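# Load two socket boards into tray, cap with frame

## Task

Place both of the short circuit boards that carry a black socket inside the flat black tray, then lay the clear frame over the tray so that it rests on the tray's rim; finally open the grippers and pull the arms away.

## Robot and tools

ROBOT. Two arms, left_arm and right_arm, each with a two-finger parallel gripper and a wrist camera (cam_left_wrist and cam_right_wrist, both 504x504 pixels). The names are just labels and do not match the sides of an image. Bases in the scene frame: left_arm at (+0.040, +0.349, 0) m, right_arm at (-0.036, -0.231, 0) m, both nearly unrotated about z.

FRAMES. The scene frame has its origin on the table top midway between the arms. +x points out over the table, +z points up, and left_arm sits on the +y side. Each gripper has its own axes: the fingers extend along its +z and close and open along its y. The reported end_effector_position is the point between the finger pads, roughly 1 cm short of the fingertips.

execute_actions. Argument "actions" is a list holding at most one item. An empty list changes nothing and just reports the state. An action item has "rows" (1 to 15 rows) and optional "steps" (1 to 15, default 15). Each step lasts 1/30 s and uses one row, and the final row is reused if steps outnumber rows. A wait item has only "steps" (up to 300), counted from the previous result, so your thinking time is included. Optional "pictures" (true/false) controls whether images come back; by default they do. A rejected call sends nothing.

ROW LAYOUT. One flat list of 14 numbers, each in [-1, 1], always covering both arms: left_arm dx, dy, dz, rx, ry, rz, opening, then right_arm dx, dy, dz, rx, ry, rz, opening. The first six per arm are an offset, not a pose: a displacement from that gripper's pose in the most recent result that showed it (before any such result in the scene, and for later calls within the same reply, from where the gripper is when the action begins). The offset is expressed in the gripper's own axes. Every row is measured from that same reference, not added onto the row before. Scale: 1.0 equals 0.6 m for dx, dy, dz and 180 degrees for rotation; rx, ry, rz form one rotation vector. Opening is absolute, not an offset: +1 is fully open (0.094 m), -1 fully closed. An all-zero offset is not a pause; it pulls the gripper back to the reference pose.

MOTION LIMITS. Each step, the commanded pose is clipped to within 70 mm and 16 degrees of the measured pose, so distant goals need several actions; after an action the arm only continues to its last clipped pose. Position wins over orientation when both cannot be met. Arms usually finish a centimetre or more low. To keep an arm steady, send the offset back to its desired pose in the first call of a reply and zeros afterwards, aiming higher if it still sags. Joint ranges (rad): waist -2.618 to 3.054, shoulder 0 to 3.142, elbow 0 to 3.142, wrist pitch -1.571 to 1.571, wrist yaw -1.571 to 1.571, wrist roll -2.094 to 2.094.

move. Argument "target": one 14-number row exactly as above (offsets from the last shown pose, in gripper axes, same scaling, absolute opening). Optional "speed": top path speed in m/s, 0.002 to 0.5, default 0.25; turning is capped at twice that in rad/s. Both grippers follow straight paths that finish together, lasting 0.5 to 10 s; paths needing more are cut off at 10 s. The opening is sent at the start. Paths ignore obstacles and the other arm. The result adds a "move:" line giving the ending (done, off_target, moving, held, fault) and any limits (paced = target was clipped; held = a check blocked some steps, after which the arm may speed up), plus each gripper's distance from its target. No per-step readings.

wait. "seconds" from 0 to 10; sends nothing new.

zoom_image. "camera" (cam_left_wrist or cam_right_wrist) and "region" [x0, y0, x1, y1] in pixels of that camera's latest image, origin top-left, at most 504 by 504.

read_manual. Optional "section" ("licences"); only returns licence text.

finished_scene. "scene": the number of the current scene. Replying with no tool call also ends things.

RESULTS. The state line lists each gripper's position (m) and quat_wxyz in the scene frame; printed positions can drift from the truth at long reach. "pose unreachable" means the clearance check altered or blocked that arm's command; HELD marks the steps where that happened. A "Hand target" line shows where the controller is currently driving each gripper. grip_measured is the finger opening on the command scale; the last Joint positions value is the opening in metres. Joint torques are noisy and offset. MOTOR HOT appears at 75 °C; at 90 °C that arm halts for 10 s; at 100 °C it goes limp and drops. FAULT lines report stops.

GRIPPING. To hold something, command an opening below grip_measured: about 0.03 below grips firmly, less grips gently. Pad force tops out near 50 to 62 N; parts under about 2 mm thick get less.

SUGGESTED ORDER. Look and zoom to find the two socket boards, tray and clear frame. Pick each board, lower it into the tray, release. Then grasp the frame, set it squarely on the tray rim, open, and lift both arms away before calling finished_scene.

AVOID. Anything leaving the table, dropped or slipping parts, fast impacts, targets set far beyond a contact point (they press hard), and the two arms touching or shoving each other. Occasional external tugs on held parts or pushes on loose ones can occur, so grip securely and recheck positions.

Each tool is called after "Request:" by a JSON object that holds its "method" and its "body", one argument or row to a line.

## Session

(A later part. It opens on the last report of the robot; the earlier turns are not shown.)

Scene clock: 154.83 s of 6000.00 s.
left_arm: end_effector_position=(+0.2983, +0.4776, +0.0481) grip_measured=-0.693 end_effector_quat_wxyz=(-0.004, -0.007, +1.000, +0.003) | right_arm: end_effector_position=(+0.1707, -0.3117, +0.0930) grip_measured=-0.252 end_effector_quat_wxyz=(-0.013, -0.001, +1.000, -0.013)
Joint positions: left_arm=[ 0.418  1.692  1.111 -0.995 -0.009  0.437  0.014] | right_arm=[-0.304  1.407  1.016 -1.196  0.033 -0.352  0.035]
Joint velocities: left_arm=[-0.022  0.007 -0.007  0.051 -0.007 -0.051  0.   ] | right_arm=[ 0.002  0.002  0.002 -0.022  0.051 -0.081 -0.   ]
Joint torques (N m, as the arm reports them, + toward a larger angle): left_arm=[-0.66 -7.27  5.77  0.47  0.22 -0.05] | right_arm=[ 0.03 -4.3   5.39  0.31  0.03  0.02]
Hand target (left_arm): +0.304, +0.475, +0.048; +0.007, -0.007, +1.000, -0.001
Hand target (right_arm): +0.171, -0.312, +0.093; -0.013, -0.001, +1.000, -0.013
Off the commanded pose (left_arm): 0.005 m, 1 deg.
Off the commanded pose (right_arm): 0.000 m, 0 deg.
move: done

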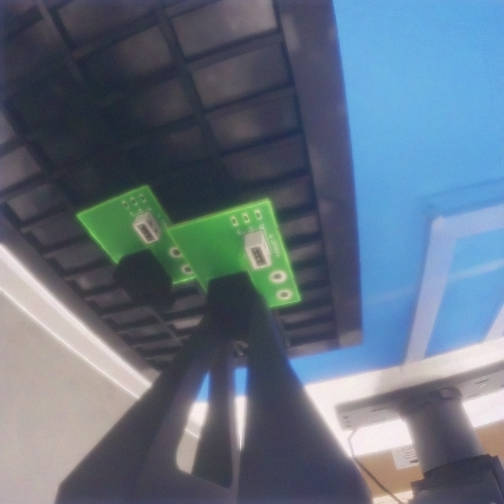

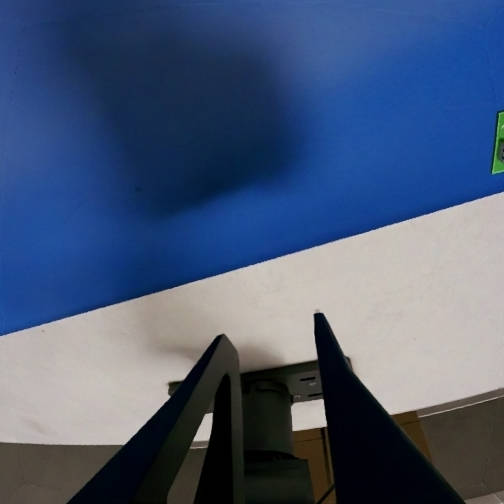

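Request:
{"method": "move", "body": {
  "target": [-0.005,-0.008,0.045,0,0,0,-0.72,0,0,0,0,0,0,-0.25],
  "speed": 0.04
}}

Request:
{"method": "move", "body": {
  "target": [0,0,0,0,0,0,-0.45,0,0,0,0,0,0,-0.25]
}}

Request:
{"method": "move", "body": {
  "target": [0,0,-0.17,0,0,0,-0.45,0,0,0,0,0,0,-0.25]
}}

Request:
{"method": "move", "body": {
  "target": [0.1,-0.25,0,0,-0.01,0,0,0,0,0,0,0,0,-0.25]
}}

Scene clock: 159.13 s of 6000.00 s.
left_arm: end_effector_position=(+0.2973, +0.4752, +0.0274) grip_measured=-0.693 end_effector_quat_wxyz=(-0.010, -0.008, +1.000, +0.001) | right_arm: end_effector_position=(+0.1707, -0.3117, +0.0930) grip_measured=-0.252 end_effector_quat_wxyz=(-0.013, -0.001, +1.000, -0.013)
Joint positions: left_arm=[ 0.41   1.726  1.062 -0.925 -0.011  0.429  0.014] | right_arm=[-0.304  1.407  1.016 -1.196  0.033 -0.352  0.035]
Joint velocities: left_arm=[-0.002 -0.002  0.012  0.051  0.007 -0.066  0.   ] | right_arm=[ 0.022  0.002  0.017  0.037  0.037 -0.051  0.001]
Joint torques (N m, as the arm reports them, + toward a larger angle): left_arm=[-0.9  -6.41  4.18  0.7   0.04 -0.13] | right_arm=[ 0.05 -4.34  5.37  0.31  0.04  0.03]
Hand target (left_arm): +0.301, +0.473, +0.021; -0.004, -0.007, +1.000, +0.002
Hand target (right_arm): +0.171, -0.312, +0.093; -0.013, -0.001, +1.000, -0.013
Off the commanded pose (left_arm): 0.008 m, 1 deg.
Off the commanded pose (right_arm): 0.000 m, 0 deg.
After step 90, 0.37 s passed at rest.
move: done

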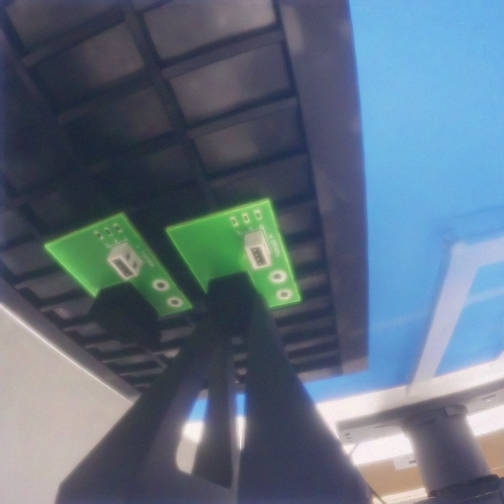

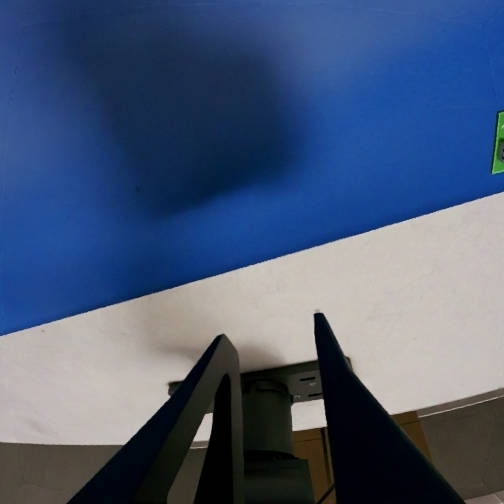

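Scene clock: 159.63 s of 6000.00 s.
left_arm: end_effector_position=(+0.2972, +0.4751, +0.0274) grip_measured=-0.452 end_effector_quat_wxyz=(-0.010, -0.008, +1.000, +0.001) | right_arm: end_effector_position=(+0.1707, -0.3117, +0.0930) grip_measured=-0.252 end_effector_quat_wxyz=(-0.013, -0.001, +1.000, -0.013)
Joint positions: left_arm=[ 0.41   1.726  1.062 -0.925 -0.011  0.429  0.026] | right_arm=[-0.304  1.407  1.016 -1.196  0.033 -0.352  0.035]
Joint velocities: left_arm=[-0.012  0.007  0.002  0.007  0.037  0.037  0.001] | right_arm=[ 0.007 -0.007 -0.002 -0.022  0.037 -0.066 -0.001]
Joint torques (N m, as the arm reports them, + toward a larger angle): left_arm=[-0.21 -7.04  5.99  0.28  0.01 -0.03] | right_arm=[ 0.01 -4.33  5.4   0.32  0.04  0.02]
Hand target (left_arm): +0.297, +0.475, +0.027; -0.010, -0.008, +1.000, +0.001
Hand target (right_arm): +0.171, -0.312, +0.093; -0.013, -0.001, +1.000, -0.013
Off the commanded pose (left_arm): 0.000 m, 0 deg.
Off the commanded pose (right_arm): 0.000 m, 0 deg.
move: done

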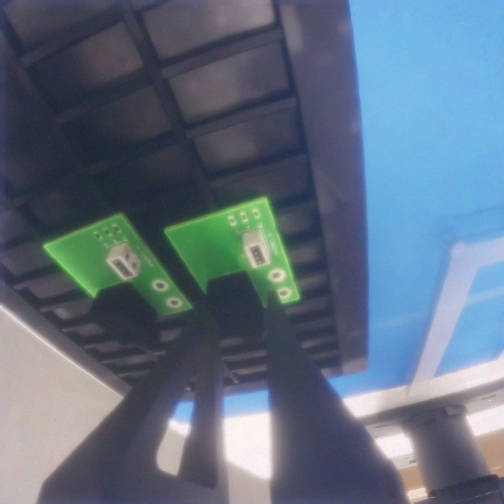

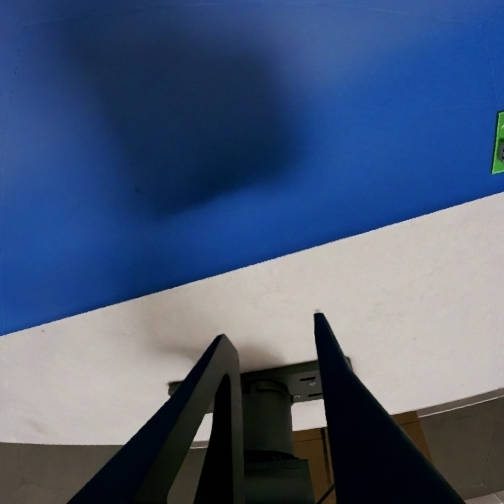

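Scene clock: 160.80 s of 6000.00 s.
left_arm: end_effector_position=(+0.2951, +0.4741, +0.1212) grip_measured=-0.452 end_effector_quat_wxyz=(-0.020, -0.008, +1.000, -0.004) | right_arm: end_effector_position=(+0.1707, -0.3117, +0.0930) grip_measured=-0.252 end_effector_quat_wxyz=(-0.013, -0.001, +1.000, -0.013)
Joint positions: left_arm=[ 0.41   1.654  1.365 -1.322 -0.011  0.429  0.026] | right_arm=[-0.304  1.407  1.016 -1.196  0.033 -0.352  0.035]
Joint velocities: left_arm=[-0.002  0.002  0.002 -0.037 -0.022 -0.007  0.   ] | right_arm=[ 0.012 -0.002  0.007 -0.022 -0.022  0.037 -0.   ]
Joint torques (N m, as the arm reports them, + toward a larger angle): left_arm=[-0.27 -7.51  8.44  0.06  0.02 -0.02] | right_arm=[ 0.05 -4.36  5.39  0.3   0.04  0.02]
Hand target (left_arm): +0.298, +0.475, +0.129; -0.010, -0.008, +1.000, +0.001
Hand target (right_arm): +0.171, -0.312, +0.093; -0.013, -0.001, +1.000, -0.013
Off the commanded pose (left_arm): 0.009 m, 1 deg.
Off the commanded pose (right_arm): 0.000 m, 0 deg.
move: done

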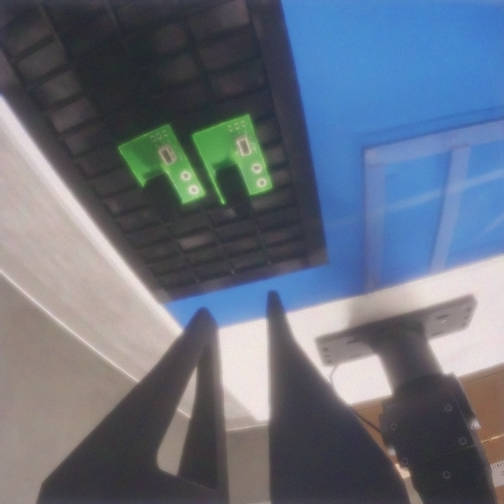

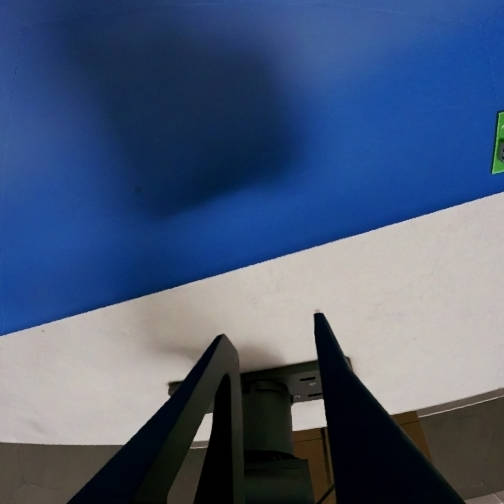

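Scene clock: 162.17 s of 6000.00 s.
left_arm: end_effector_position=(+0.2414, +0.3247, +0.1234) grip_measured=-0.002 end_effector_quat_wxyz=(-0.008, -0.007, +1.000, -0.003) | right_arm: end_effector_position=(+0.1707, -0.3117, +0.0930) grip_measured=-0.252 end_effector_quat_wxyz=(-0.013, -0.001, +1.000, -0.013)
Joint positions: left_arm=[-0.154  1.318  1.068 -1.335  0.009 -0.134  0.047] | right_arm=[-0.304  1.407  1.016 -1.196  0.033 -0.352  0.035]
Joint velocities: left_arm=[-0.027  0.017  0.002  0.022 -0.051 -0.051 -0.001] | right_arm=[-0.012  0.002  0.002 -0.007  0.037 -0.095  0.001]
Joint torques (N m, as the arm reports them, + toward a larger angle): left_arm=[-1.17 -5.48  5.74  0.19  0.   -0.11] | right_arm=[ 0.03 -4.32  5.39  0.31  0.03  0.02]
Hand target (left_arm): +0.238, +0.323, +0.126; -0.002, -0.008, +1.000, -0.003
Hand target (right_arm): +0.171, -0.312, +0.093; -0.013, -0.001, +1.000, -0.013
Off the commanded pose (left_arm): 0.004 m, 0 deg.
Off the commanded pose (right_arm): 0.000 m, 0 deg.
move: done

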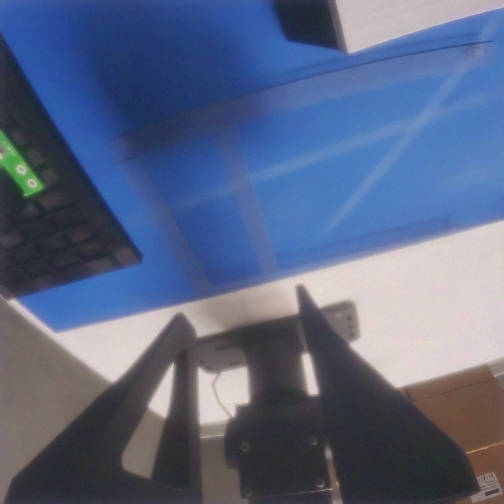

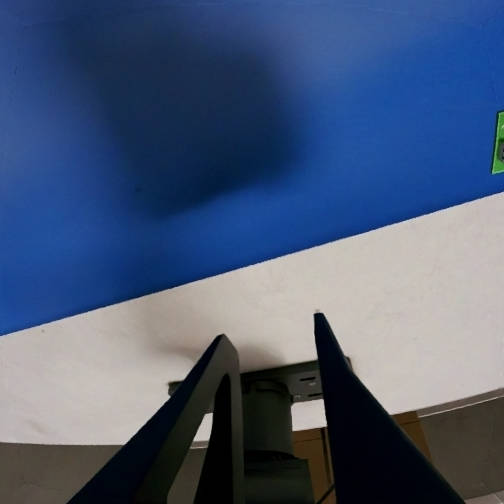

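Request:
{"method": "move", "body": {
  "target": [0.045,-0.018,0.12,0,0,0,0,0,0,0,0,0,0,-0.25],
  "speed": 0.1
}}

Scene clock: 166.83 s of 6000.00 s.
left_arm: end_effector_position=(+0.2097, +0.3154, +0.0497) grip_measured=-0.002 end_effector_quat_wxyz=(-0.026, -0.007, +1.000, +0.001) | right_arm: end_effector_position=(+0.1707, -0.3117, +0.0930) grip_measured=-0.252 end_effector_quat_wxyz=(-0.013, -0.001, +1.000, -0.013)
Joint positions: left_arm=[-0.23   1.28   0.743 -1.085  0.009 -0.209  0.047] | right_arm=[-0.304  1.407  1.016 -1.196  0.033 -0.352  0.035]
Joint velocities: left_arm=[-0.012  0.007 -0.002  0.022  0.007 -0.037  0.001] | right_arm=[ 0.002 -0.007 -0.007  0.022  0.022  0.037  0.   ]
Joint torques (N m, as the arm reports them, + toward a larger angle): left_arm=[-1.   -5.1   5.53  0.41  0.04 -0.1 ] | right_arm=[ 0.05 -4.34  5.4   0.31  0.04  0.02]
Hand target (left_arm): +0.214, +0.312, +0.052; -0.007, -0.007, +1.000, -0.004
Hand target (right_arm): +0.171, -0.312, +0.093; -0.013, -0.001, +1.000, -0.013
Off the commanded pose (left_arm): 0.005 m, 2 deg.
Off the commanded pose (right_arm): 0.000 m, 0 deg.
After step 90, 0.30 s passed at rest.
move: done

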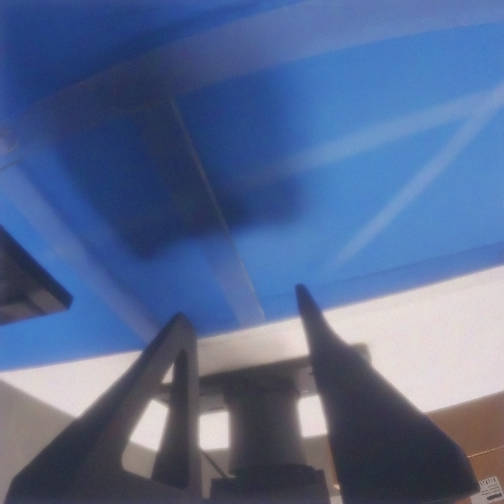

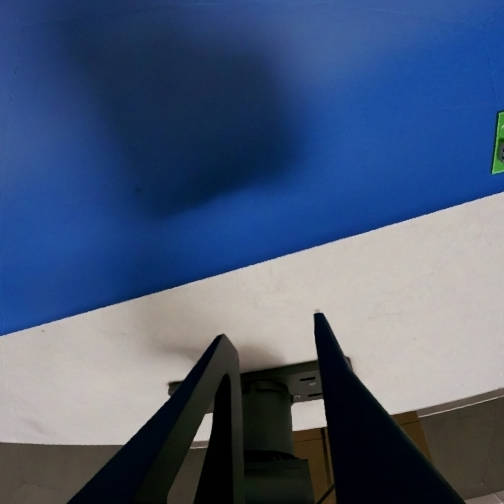

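Request:
{"method": "move", "body": {
  "target": [-0.02,0.015,0.045,0,-0.024,0,0,0,0,0,0,0,0,-0.25],
  "speed": 0.05
}}

Request:
{"method": "move", "body": {
  "target": [0,0,0,0,0,0,-0.8,0,0,0,0,0,0,-0.25]
}}

Scene clock: 191.70 s of 6000.00 s.
left_arm: end_effector_position=(+0.2171, +0.3212, +0.0240) grip_measured=-0.002 end_effector_quat_wxyz=(+0.006, -0.008, +1.000, -0.002) | right_arm: end_effector_position=(+0.1707, -0.3117, +0.0930) grip_measured=-0.252 end_effector_quat_wxyz=(-0.013, -0.001, +1.000, -0.013)
Joint positions: left_arm=[-0.196  1.28   0.636 -0.915  0.003 -0.176  0.047] | right_arm=[-0.304  1.407  1.016 -1.196  0.033 -0.352  0.035]
Joint velocities: left_arm=[ 0.002  0.007  0.012 -0.081 -0.022  0.007  0.001] | right_arm=[-0.012 -0.007  0.002 -0.037 -0.007  0.037  0.001]
Joint torques (N m, as the arm reports them, + toward a larger angle): left_arm=[ 1.12 -3.02  5.14  0.6  -0.11  0.1 ] | right_arm=[ 0.04 -4.33  5.38  0.3   0.04  0.02]
Hand target (left_arm): +0.220, +0.324, +0.022; +0.012, -0.008, +1.000, +0.001
Hand target (right_arm): +0.171, -0.312, +0.093; -0.013, -0.001, +1.000, -0.013
Off the commanded pose (left_arm): 0.005 m, 1 deg.
Off the commanded pose (right_arm): 0.000 m, 0 deg.
After step 90, 20.60 s passed at rest.
move: done

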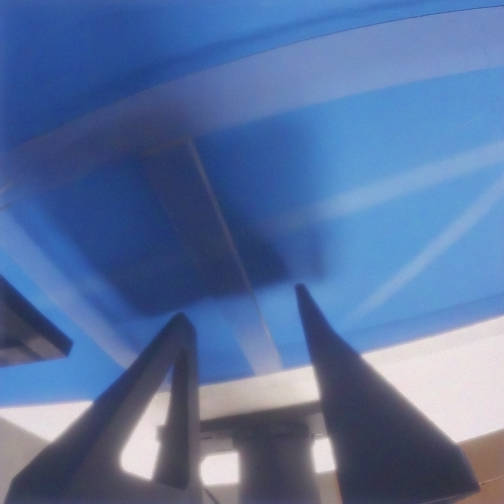

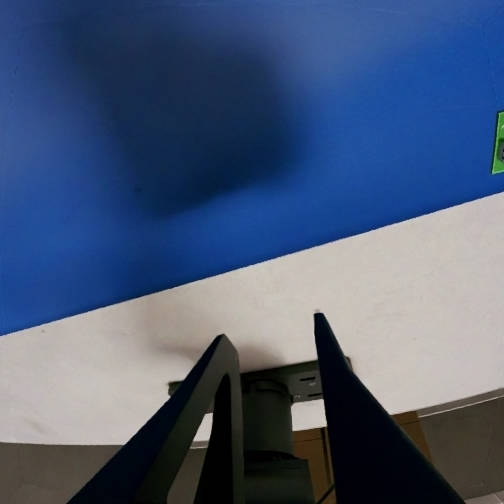

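Scene clock: 192.20 s of 6000.00 s.
left_arm: end_effector_position=(+0.2171, +0.3212, +0.0240) grip_measured=-0.745 end_effector_quat_wxyz=(+0.006, -0.007, +1.000, -0.002) | right_arm: end_effector_position=(+0.1707, -0.3117, +0.0930) grip_measured=-0.252 end_effector_quat_wxyz=(-0.013, -0.001, +1.000, -0.013)
Joint positions: left_arm=[-0.196  1.28   0.636 -0.915  0.002 -0.176  0.012] | right_arm=[-0.304  1.407  1.016 -1.196  0.033 -0.352  0.035]
Joint velocities: left_arm=[-0.002 -0.007 -0.007  0.022 -0.022  0.007 -0.001] | right_arm=[ 0.012 -0.012 -0.007 -0.037  0.022  0.007  0.001]
Joint torques (N m, as the arm reports them, + toward a larger angle): left_arm=[ 0.01 -3.2   5.82  0.33  0.02 -0.02] | right_arm=[ 0.05 -4.32  5.4   0.3   0.04  0.02]
Hand target (left_arm): +0.217, +0.321, +0.024; +0.006, -0.007, +1.000, -0.002
Hand target (right_arm): +0.171, -0.312, +0.093; -0.013, -0.001, +1.000, -0.013
Off the commanded pose (left_arm): 0.000 m, 0 deg.
Off the commanded pose (right_arm): 0.000 m, 0 deg.
move: done

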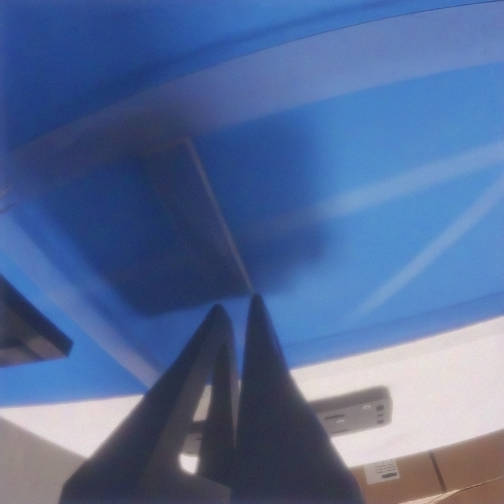

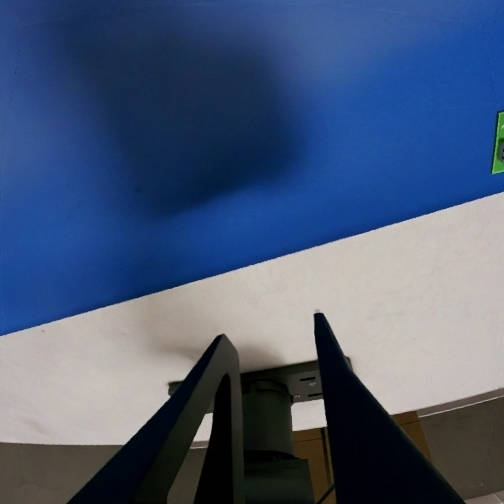

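Request:
{"method": "move", "body": {
  "target": [0,0,-0.23,0,0,0,-0.79,0,0,0,0,0,0,-0.25],
  "speed": 0.12
}}

Request:
{"method": "move", "body": {
  "target": [-0.055,0.29,-0.01,0,0,-0.1,-0.79,0,0,0,0,0,0,-0.25],
  "speed": 0.15
}}

Request:
{"method": "move", "body": {
  "target": [0,0,-0.01,0,0,-0.4,-0.79,0,0,0,0,0,0,-0.25]
}}

Scene clock: 198.47 s of 6000.00 s.
left_arm: end_effector_position=(+0.2109, +0.3222, +0.1530) grip_measured=-0.745 end_effector_quat_wxyz=(-0.010, -0.007, +1.000, +0.000) | right_arm: end_effector_position=(+0.1707, -0.3117, +0.0930) grip_measured=-0.252 end_effector_quat_wxyz=(-0.013, -0.001, +1.000, -0.013)
Joint positions: left_arm=[-0.196  1.215  1.115 -1.491  0.002 -0.176  0.012] | right_arm=[-0.304  1.407  1.016 -1.196  0.033 -0.352  0.035]
Joint velocities: left_arm=[-0.002 -0.007 -0.007 -0.037 -0.037  0.081  0.   ] | right_arm=[ 0.007 -0.002 -0.007 -0.051  0.037  0.022  0.001]
Joint torques (N m, as the arm reports them, + toward a larger angle): left_arm=[ 0.48 -3.84  9.17  0.23  0.02  0.07] | right_arm=[ 0.05 -4.35  5.36  0.31  0.04  0.02]
Hand target (left_arm): +0.215, +0.323, +0.162; +0.006, -0.007, +1.000, -0.002
Hand target (right_arm): +0.171, -0.312, +0.093; -0.013, -0.001, +1.000, -0.013
Off the commanded pose (left_arm): 0.010 m, 2 deg.
Off the commanded pose (right_arm): 0.000 m, 0 deg.
After step 90, 1.53 s passed at rest.
move: done

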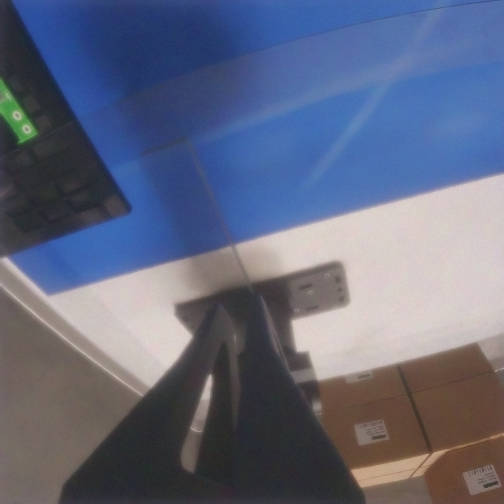

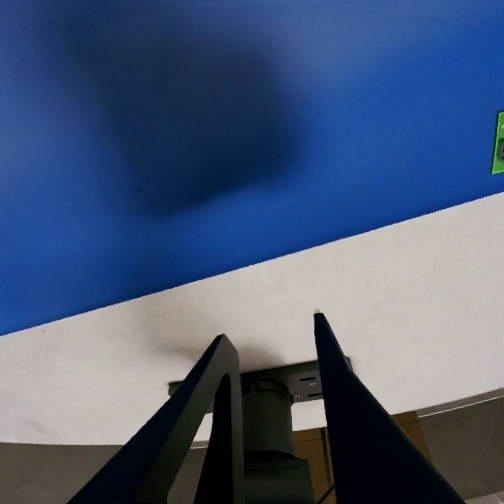

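Scene clock: 200.10 s of 6000.00 s.
left_arm: end_effector_position=(+0.2334, +0.4903, +0.1485) grip_measured=-0.745 end_effector_quat_wxyz=(-0.032, -0.167, +0.985, -0.007) | right_arm: end_effector_position=(+0.1707, -0.3117, +0.0930) grip_measured=-0.252 end_effector_quat_wxyz=(-0.013, -0.001, +1.000, -0.013)
Joint positions: left_arm=[ 0.58   1.508  1.324 -1.452 -0.016  0.278  0.012] | right_arm=[-0.304  1.407  1.016 -1.196  0.033 -0.352  0.035]
Joint velocities: left_arm=[-0.002  0.012 -0.012 -0.022  0.022 -0.007  0.001] | right_arm=[-0.002 -0.007 -0.002  0.081  0.007 -0.081 -0.002]
Joint torques (N m, as the arm reports them, + toward a larger angle): left_arm=[ 0.7  -5.83  9.18  0.3   0.04  0.16] | right_arm=[ 0.03 -4.32  5.38  0.31  0.05  0.01]
Hand target (left_arm): +0.240, +0.497, +0.157; -0.013, -0.164, +0.986, +0.001
Hand target (right_arm): +0.171, -0.312, +0.093; -0.013, -0.001, +1.000, -0.013
Off the commanded pose (left_arm): 0.014 m, 3 deg.
Off the commanded pose (right_arm): 0.000 m, 0 deg.
move: off_target (left_arm)

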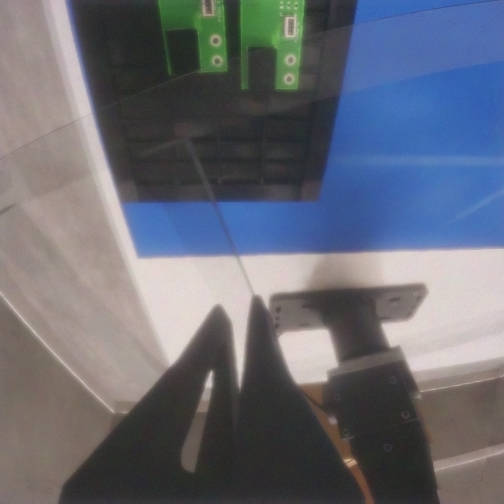

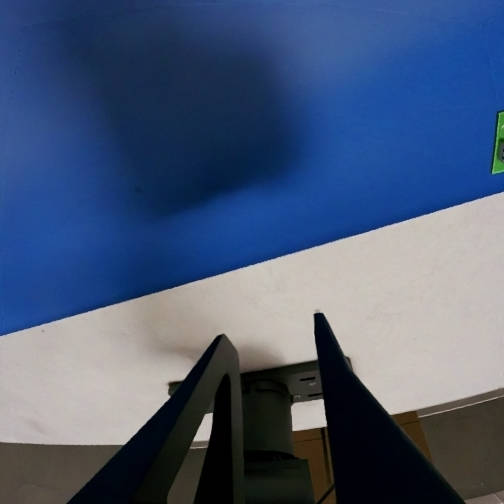

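Scene clock: 203.20 s of 6000.00 s.
left_arm: end_effector_position=(+0.2310, +0.4885, +0.1487) grip_measured=-0.745 end_effector_quat_wxyz=(+0.036, +0.709, -0.704, -0.014) | right_arm: end_effector_position=(+0.1707, -0.3117, +0.0930) grip_measured=-0.252 end_effector_quat_wxyz=(-0.013, -0.001, +1.000, -0.013)
Joint positions: left_arm=[ 0.58   1.508  1.324 -1.464 -0.016 -0.964  0.012] | right_arm=[-0.304  1.407  1.016 -1.196  0.033 -0.352  0.035]
Joint velocities: left_arm=[-0.002  0.007 -0.002  0.051 -0.051  0.051 -0.001] | right_arm=[-0.002 -0.007 -0.007 -0.066  0.007 -0.037 -0.001]
Joint torques (N m, as the arm reports them, + toward a larger angle): left_arm=[-0.04 -5.18  8.58  0.04  0.06 -0.11] | right_arm=[ 0.05 -4.32  5.38  0.31  0.04  0.02]
Hand target (left_arm): +0.234, +0.490, +0.154; +0.030, +0.714, -0.699, -0.013
Hand target (right_arm): +0.171, -0.312, +0.093; -0.013, -0.001, +1.000, -0.013
Off the commanded pose (left_arm): 0.007 m, 1 deg.
Off the commanded pose (right_arm): 0.000 m, 0 deg.
move: done

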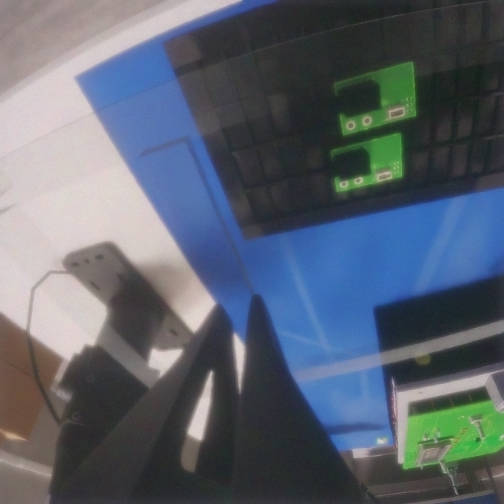

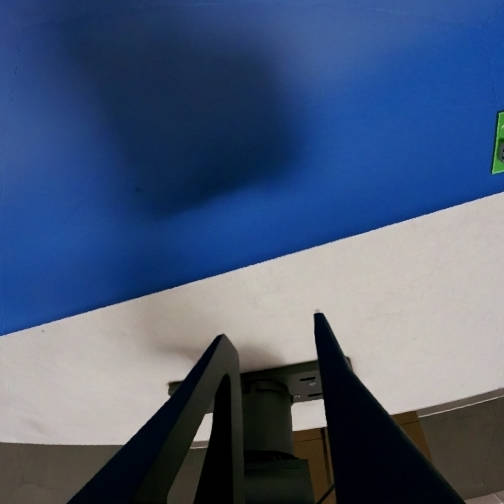

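Request:
{"method": "move", "body": {
  "target": [-0.02,-0.066,0.138,0.028,-0.013,0,-0.79,0,0,0,0,0,0,-0.25],
  "speed": 0.1
}}

Scene clock: 208.23 s of 6000.00 s.
left_arm: end_effector_position=(+0.2601, +0.4989, +0.0627) grip_measured=-0.745 end_effector_quat_wxyz=(-0.001, +0.710, -0.704, -0.002) | right_arm: end_effector_position=(+0.1707, -0.3117, +0.0930) grip_measured=-0.252 end_effector_quat_wxyz=(-0.013, -0.001, +1.000, -0.013)
Joint positions: left_arm=[ 0.556  1.586  1.059 -1.043 -0.004 -0.988  0.012] | right_arm=[-0.304  1.407  1.016 -1.196  0.033 -0.352  0.035]
Joint velocities: left_arm=[-0.007  0.017  0.002 -0.037 -0.037 -0.007  0.001] | right_arm=[ 0.017  0.002 -0.002 -0.007 -0.007  0.051 -0.   ]
Joint torques (N m, as the arm reports them, + toward a larger angle): left_arm=[-0.94 -6.4   5.76  0.44  0.13 -0.16] | right_arm=[ 0.01 -4.3   5.37  0.31  0.04  0.02]
Hand target (left_arm): +0.265, +0.498, +0.063; -0.009, +0.710, -0.704, +0.002
Hand target (right_arm): +0.171, -0.312, +0.093; -0.013, -0.001, +1.000, -0.013
Off the commanded pose (left_arm): 0.004 m, 1 deg.
Off the commanded pose (right_arm): 0.000 m, 0 deg.
After step 90, 0.53 s passed at rest.
move: done

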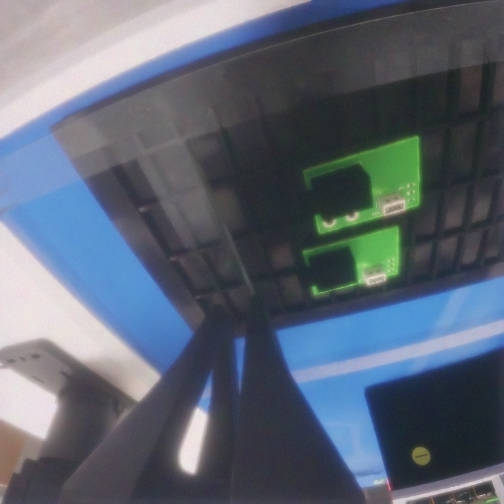

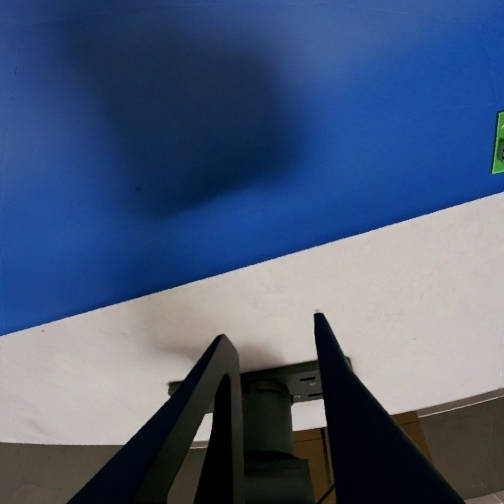

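Request:
{"method": "move", "body": {
  "target": [-0.012,0,0.03,0,0,0,-0.79,0,0,0,0,0,0,-0.25],
  "speed": 0.04
}}

Scene clock: 212.20 s of 6000.00 s.
left_arm: end_effector_position=(+0.2592, +0.5019, +0.0451) grip_measured=-0.745 end_effector_quat_wxyz=(+0.007, +0.710, -0.704, -0.003) | right_arm: end_effector_position=(+0.1707, -0.3117, +0.0930) grip_measured=-0.252 end_effector_quat_wxyz=(-0.013, -0.001, +1.000, -0.013)
Joint positions: left_arm=[ 0.568  1.626  1.027 -0.987 -0.004 -0.977  0.012] | right_arm=[-0.304  1.407  1.016 -1.196  0.033 -0.352  0.035]
Joint velocities: left_arm=[ 0.022 -0.012  0.017  0.022 -0.007  0.007  0.   ] | right_arm=[-0.017 -0.002 -0.002  0.11   0.007 -0.051 -0.   ]
Joint torques (N m, as the arm reports them, + toward a larger angle): left_arm=[ 0.5  -6.27  5.61  0.39 -0.05  0.11] | right_arm=[ 0.05 -4.3   5.38  0.3   0.04  0.02]
Hand target (left_arm): +0.260, +0.506, +0.045; -0.000, +0.710, -0.704, -0.002
Hand target (right_arm): +0.171, -0.312, +0.093; -0.013, -0.001, +1.000, -0.013
Off the commanded pose (left_arm): 0.004 m, 1 deg.
Off the commanded pose (right_arm): 0.000 m, 0 deg.
After step 90, 0.10 s passed at rest.
move: done

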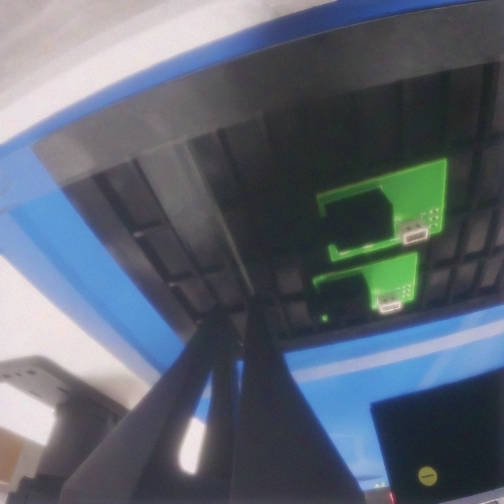

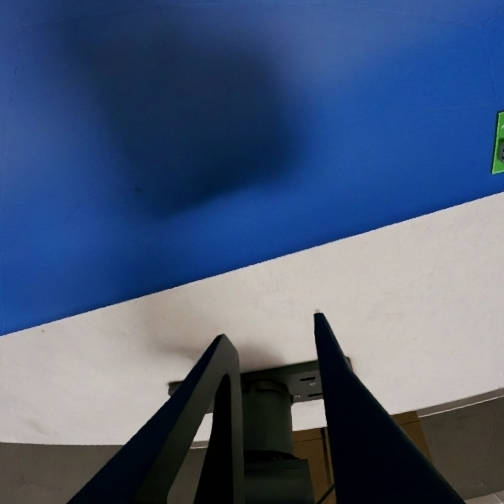

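Request:
{"method": "move", "body": {
  "target": [0.004,-0.018,0.005,0.006,0,0,-0.79,0,0,0,0,0,0,-0.25],
  "speed": 0.03
}}

Request:
{"method": "move", "body": {
  "target": [0,0,0.022,0,0,0,-0.79,0,0,0,0,0,0,-0.25],
  "speed": 0.02
}}

Scene clock: 216.57 s of 6000.00 s.
left_arm: end_effector_position=(+0.2627, +0.4996, +0.0408) grip_measured=-0.745 end_effector_quat_wxyz=(+0.010, +0.710, -0.704, -0.002) | right_arm: end_effector_position=(+0.1707, -0.3117, +0.0930) grip_measured=-0.252 end_effector_quat_wxyz=(-0.013, -0.001, +1.000, -0.013)
Joint positions: left_arm=[ 0.556  1.643  1.027 -0.975  0.001 -0.988  0.012] | right_arm=[-0.304  1.407  1.016 -1.196  0.033 -0.352  0.035]
Joint velocities: left_arm=[ 0.022 -0.007  0.007 -0.022 -0.125  0.007  0.001] | right_arm=[-0.007  0.007  0.007 -0.037  0.022  0.007 -0.001]
Joint torques (N m, as the arm reports them, + toward a larger angle): left_arm=[-0.81 -6.48  6.6   0.4   0.12 -0.12] | right_arm=[ 0.07 -4.33  5.4   0.3   0.04  0.02]
Hand target (left_arm): +0.270, +0.500, +0.042; +0.000, +0.710, -0.704, +0.003
Hand target (right_arm): +0.171, -0.312, +0.093; -0.013, -0.001, +1.000, -0.013
Off the commanded pose (left_arm): 0.007 m, 1 deg.
Off the commanded pose (right_arm): 0.000 m, 0 deg.
After step 90, 0.63 s passed at rest.
move: done

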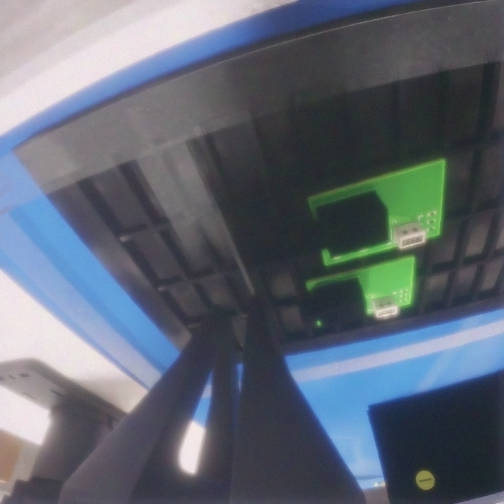

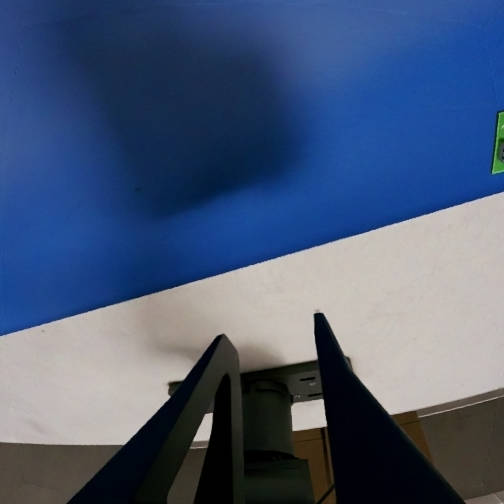

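Scene clock: 217.47 s of 6000.00 s.
left_arm: end_effector_position=(+0.2629, +0.4997, +0.0315) grip_measured=-0.745 end_effector_quat_wxyz=(+0.009, +0.710, -0.704, -0.001) | right_arm: end_effector_position=(+0.1707, -0.3117, +0.0930) grip_measured=-0.252 end_effector_quat_wxyz=(-0.013, -0.001, +1.000, -0.013)
Joint positions: left_arm=[ 0.556  1.656  1.001 -0.934  0.001 -0.988  0.012] | right_arm=[-0.304  1.407  1.016 -1.196  0.033 -0.352  0.035]
Joint velocities: left_arm=[-0.007 -0.007 -0.007  0.051 -0.022 -0.037 -0.001] | right_arm=[-0.017  0.007 -0.007  0.051 -0.022 -0.007  0.   ]
Joint torques (N m, as the arm reports them, + toward a larger angle): left_arm=[-0.09 -5.88  4.84  0.43  0.01 -0.01] | right_arm=[ 0.03 -4.35  5.37  0.31  0.05  0.01]
Hand target (left_arm): +0.263, +0.499, +0.028; +0.010, +0.710, -0.704, -0.002
Hand target (right_arm): +0.171, -0.312, +0.093; -0.013, -0.001, +1.000, -0.013
Off the commanded pose (left_arm): 0.004 m, 0 deg.
Off the commanded pose (right_arm): 0.000 m, 0 deg.
move: done

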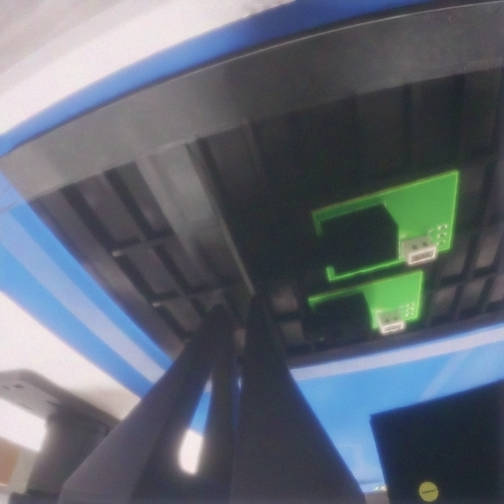

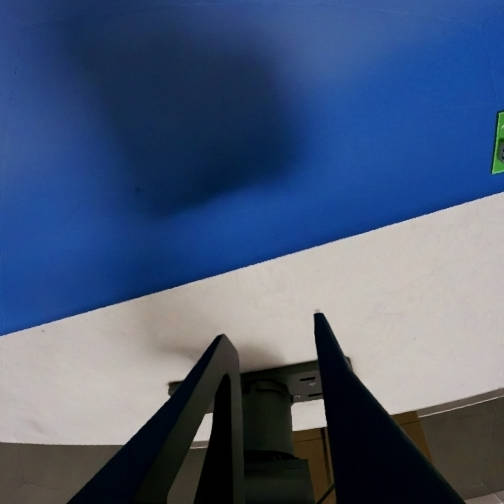

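Request:
{"method": "move", "body": {
  "target": [0,-0.022,-0.022,0.004,0,0,-0.79,0,0,0,0,0,0,-0.25],
  "speed": 0.02
}}

Request:
{"method": "move", "body": {
  "target": [0,0,0.018,0,0,0,-0.79,0,0,0,0,0,0,-0.25],
  "speed": 0.02
}}

Scene clock: 222.53 s of 6000.00 s.
left_arm: end_effector_position=(+0.2692, +0.5004, +0.0382) grip_measured=-0.745 end_effector_quat_wxyz=(+0.009, +0.710, -0.704, -0.000) | right_arm: end_effector_position=(+0.1707, -0.3117, +0.0930) grip_measured=-0.252 end_effector_quat_wxyz=(-0.013, -0.001, +1.000, -0.013)
Joint positions: left_arm=[ 0.547  1.666  1.041 -0.963  0.003 -0.998  0.012] | right_arm=[-0.304  1.407  1.016 -1.196  0.033 -0.352  0.035]
Joint velocities: left_arm=[ 0.007 -0.002  0.002  0.022 -0.022 -0.007  0.   ] | right_arm=[-0.002 -0.017 -0.012 -0.022 -0.051 -0.022  0.   ]
Joint torques (N m, as the arm reports them, + toward a larger angle): left_arm=[-0.85 -6.53  8.45  0.15  0.05 -0.12] | right_arm=[ 0.06 -4.35  5.37  0.31  0.05  0.02]
Hand target (left_arm): +0.276, +0.500, +0.044; +0.004, +0.710, -0.704, +0.003
Hand target (right_arm): +0.171, -0.312, +0.093; -0.013, -0.001, +1.000, -0.013
Off the commanded pose (left_arm): 0.009 m, 1 deg.
Off the commanded pose (right_arm): 0.000 m, 0 deg.
After step 90, 0.90 s passed at rest.
move: done

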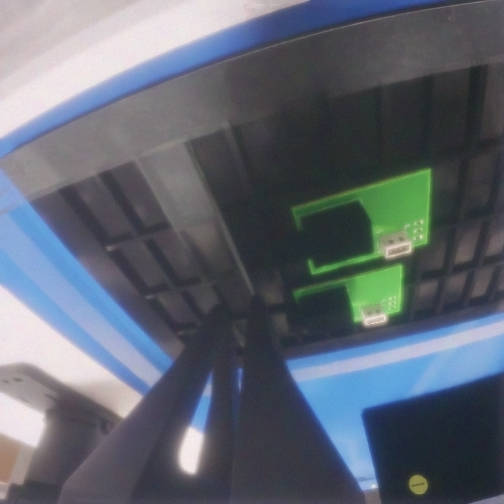

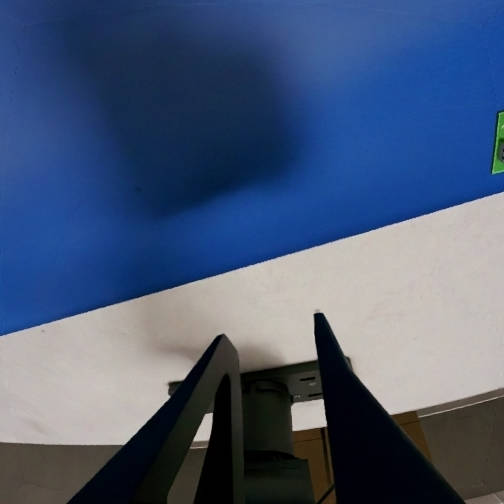

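Scene clock: 223.30 s of 6000.00 s.
left_arm: end_effector_position=(+0.2698, +0.5007, +0.0339) grip_measured=-0.745 end_effector_quat_wxyz=(+0.008, +0.710, -0.704, -0.000) | right_arm: end_effector_position=(+0.1707, -0.3117, +0.0930) grip_measured=-0.252 end_effector_quat_wxyz=(-0.013, -0.001, +1.000, -0.013)
Joint positions: left_arm=[ 0.547  1.674  1.03  -0.944  0.003 -0.998  0.012] | right_arm=[-0.304  1.407  1.016 -1.196  0.033 -0.352  0.035]
Joint velocities: left_arm=[-0.007 -0.012  0.002 -0.139  0.007 -0.007 -0.   ] | right_arm=[-0.002 -0.017  0.002  0.022  0.037  0.051  0.001]
Joint torques (N m, as the arm reports them, + toward a larger angle): left_arm=[-0.13 -5.96  4.04  0.54  0.06 -0.01] | right_arm=[ 0.06 -4.32  5.39  0.31  0.05  0.03]
Hand target (left_arm): +0.269, +0.500, +0.028; +0.009, +0.710, -0.704, -0.001
Hand target (right_arm): +0.171, -0.312, +0.093; -0.013, -0.001, +1.000, -0.013
Off the commanded pose (left_arm): 0.006 m, 0 deg.
Off the commanded pose (right_arm): 0.000 m, 0 deg.
move: done

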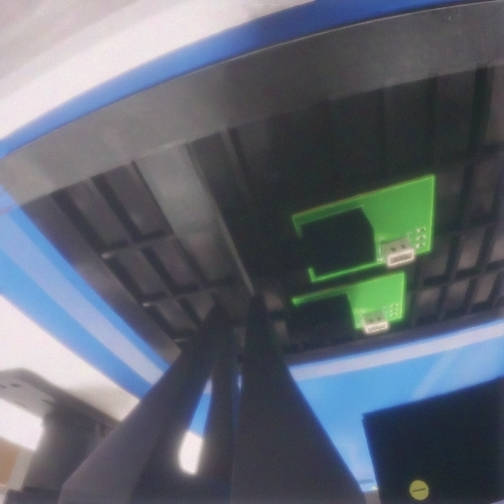

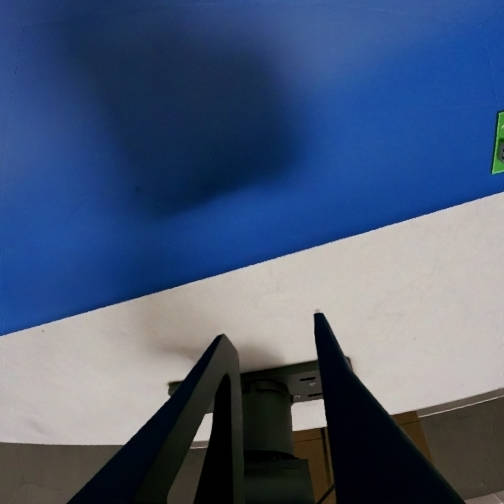

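Release and inspect.

Request:
{"method": "move", "body": {
  "target": [0,0,0,0,0,0,-0.58,0,0,0,0,0,0,-0.25]
}}

Request:
{"method": "move", "body": {
  "target": [0,0,-0.06,0,0,0,-0.58,0,0,0,0,0,0,-0.25],
  "speed": 0.08
}}

Request:
{"method": "move", "body": {
  "target": [0,-0.07,-0.2,0,-0.12,0,-0.58,0,0,0,0,0,0,-0.25]
}}

Scene clock: 227.97 s of 6000.00 s.
left_arm: end_effector_position=(+0.2697, +0.5007, +0.0339) grip_measured=-0.582 end_effector_quat_wxyz=(+0.008, +0.710, -0.704, -0.000) | right_arm: end_effector_position=(+0.1707, -0.3117, +0.0930) grip_measured=-0.252 end_effector_quat_wxyz=(-0.013, -0.001, +1.000, -0.013)
Joint positions: left_arm=[ 0.547  1.674  1.03  -0.944  0.003 -0.998  0.02 ] | right_arm=[-0.304  1.407  1.016 -1.196  0.033 -0.352  0.035]
Joint velocities: left_arm=[-0.002 -0.012 -0.007  0.081 -0.007  0.051  0.   ] | right_arm=[ 0.007  0.007 -0.007 -0.198 -0.007 -0.095 -0.   ]
Joint torques (N m, as the arm reports them, + toward a larger angle): left_arm=[-0.11 -6.68  5.91  0.35  0.06  0.01] | right_arm=[ 0.04 -4.34  5.4   0.31  0.04  0.02]
Hand target (left_arm): +0.270, +0.501, +0.034; +0.008, +0.710, -0.704, -0.000
Hand target (right_arm): +0.171, -0.312, +0.093; -0.013, -0.001, +1.000, -0.013
Off the commanded pose (left_arm): 0.000 m, 0 deg.
Off the commanded pose (right_arm): 0.000 m, 0 deg.
After step 90, 0.97 s passed at rest.
move: done

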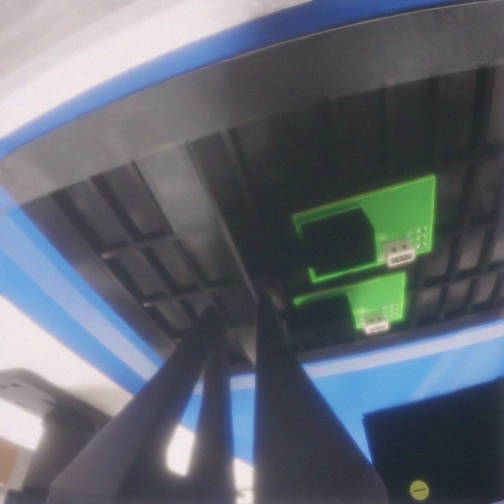

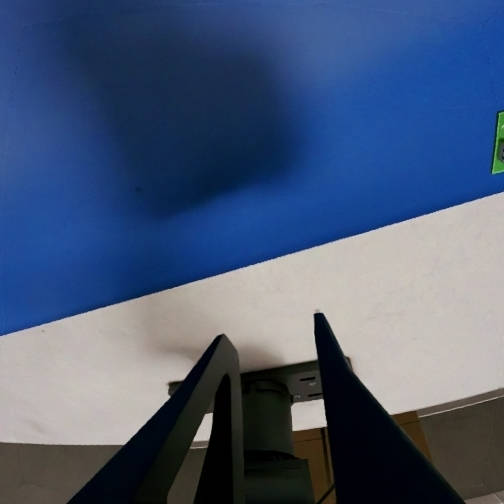

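Scene clock: 228.97 s of 6000.00 s.
left_arm: end_effector_position=(+0.2643, +0.4971, +0.0584) grip_measured=-0.582 end_effector_quat_wxyz=(+0.026, +0.710, -0.704, -0.004) | right_arm: end_effector_position=(+0.1707, -0.3117, +0.0930) grip_measured=-0.252 end_effector_quat_wxyz=(-0.013, -0.001, +1.000, -0.013)
Joint positions: left_arm=[ 0.547  1.65   1.106 -1.08   0.003 -0.998  0.02 ] | right_arm=[-0.304  1.407  1.016 -1.196  0.033 -0.352  0.035]
Joint velocities: left_arm=[-0.002 -0.002  0.002 -0.037  0.022  0.051  0.   ] | right_arm=[-0.002 -0.012  0.007  0.022 -0.022 -0.007  0.   ]
Joint torques (N m, as the arm reports them, + toward a larger angle): left_arm=[ 0.1  -8.15  8.34  0.09  0.    0.01] | right_arm=[ 0.02 -4.35  5.39  0.31  0.05  0.03]
Hand target (left_arm): +0.270, +0.501, +0.070; +0.008, +0.710, -0.704, -0.000
Hand target (right_arm): +0.171, -0.312, +0.093; -0.013, -0.001, +1.000, -0.013
Off the commanded pose (left_arm): 0.013 m, 2 deg.
Off the commanded pose (right_arm): 0.000 m, 0 deg.
move: off_target (left_arm)

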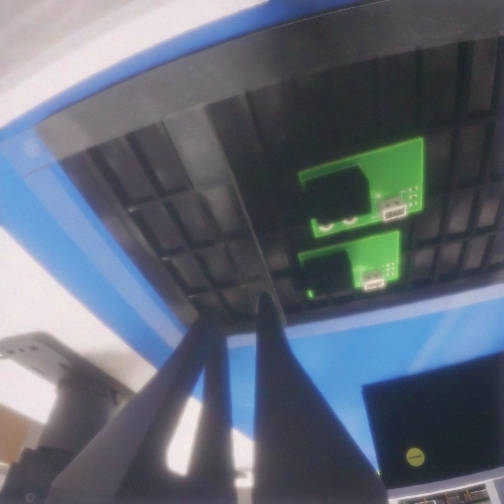

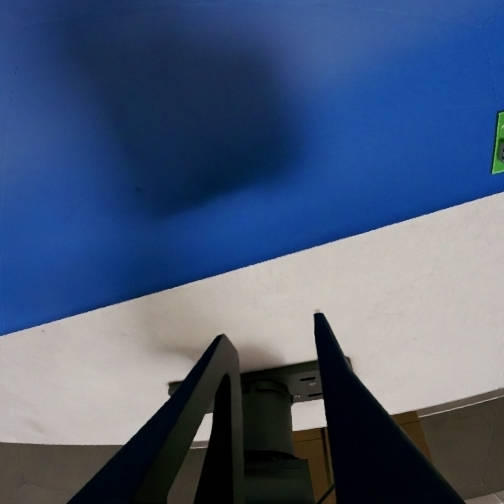

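Scene clock: 230.40 s of 6000.00 s.
left_arm: end_effector_position=(+0.3086, +0.4988, +0.1689) grip_measured=-0.582 end_effector_quat_wxyz=(-0.094, +0.696, -0.700, -0.129) | right_arm: end_effector_position=(+0.1707, -0.3117, +0.0930) grip_measured=-0.252 end_effector_quat_wxyz=(-0.013, -0.001, +1.000, -0.013)
Joint positions: left_arm=[ 0.289  1.638  1.501 -1.378 -0.316 -1.232  0.02 ] | right_arm=[-0.304  1.407  1.016 -1.196  0.033 -0.352  0.035]
Joint velocities: left_arm=[ 0.002 -0.007 -0.012 -0.066 -0.11  -0.081  0.001] | right_arm=[-0.012 -0.017  0.002 -0.007  0.037  0.022  0.   ]
Joint torques (N m, as the arm reports them, + toward a larger angle): left_arm=[-0.59 -6.88  8.86  0.31 -0.35 -0.09] | right_arm=[ 0.07 -4.32  5.39  0.31  0.04  0.02]
Hand target (left_arm): +0.310, +0.502, +0.177; -0.108, +0.697, -0.695, -0.136
Hand target (right_arm): +0.171, -0.312, +0.093; -0.013, -0.001, +1.000, -0.013
Off the commanded pose (left_arm): 0.008 m, 2 deg.
Off the commanded pose (right_arm): 0.000 m, 0 deg.
move: done

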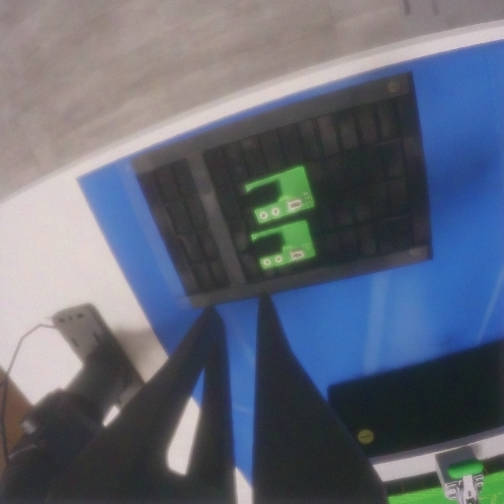

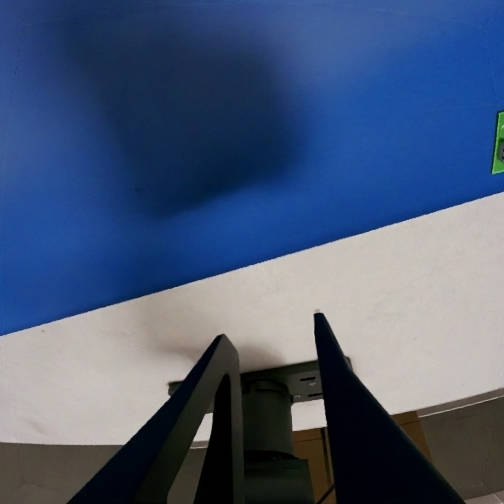

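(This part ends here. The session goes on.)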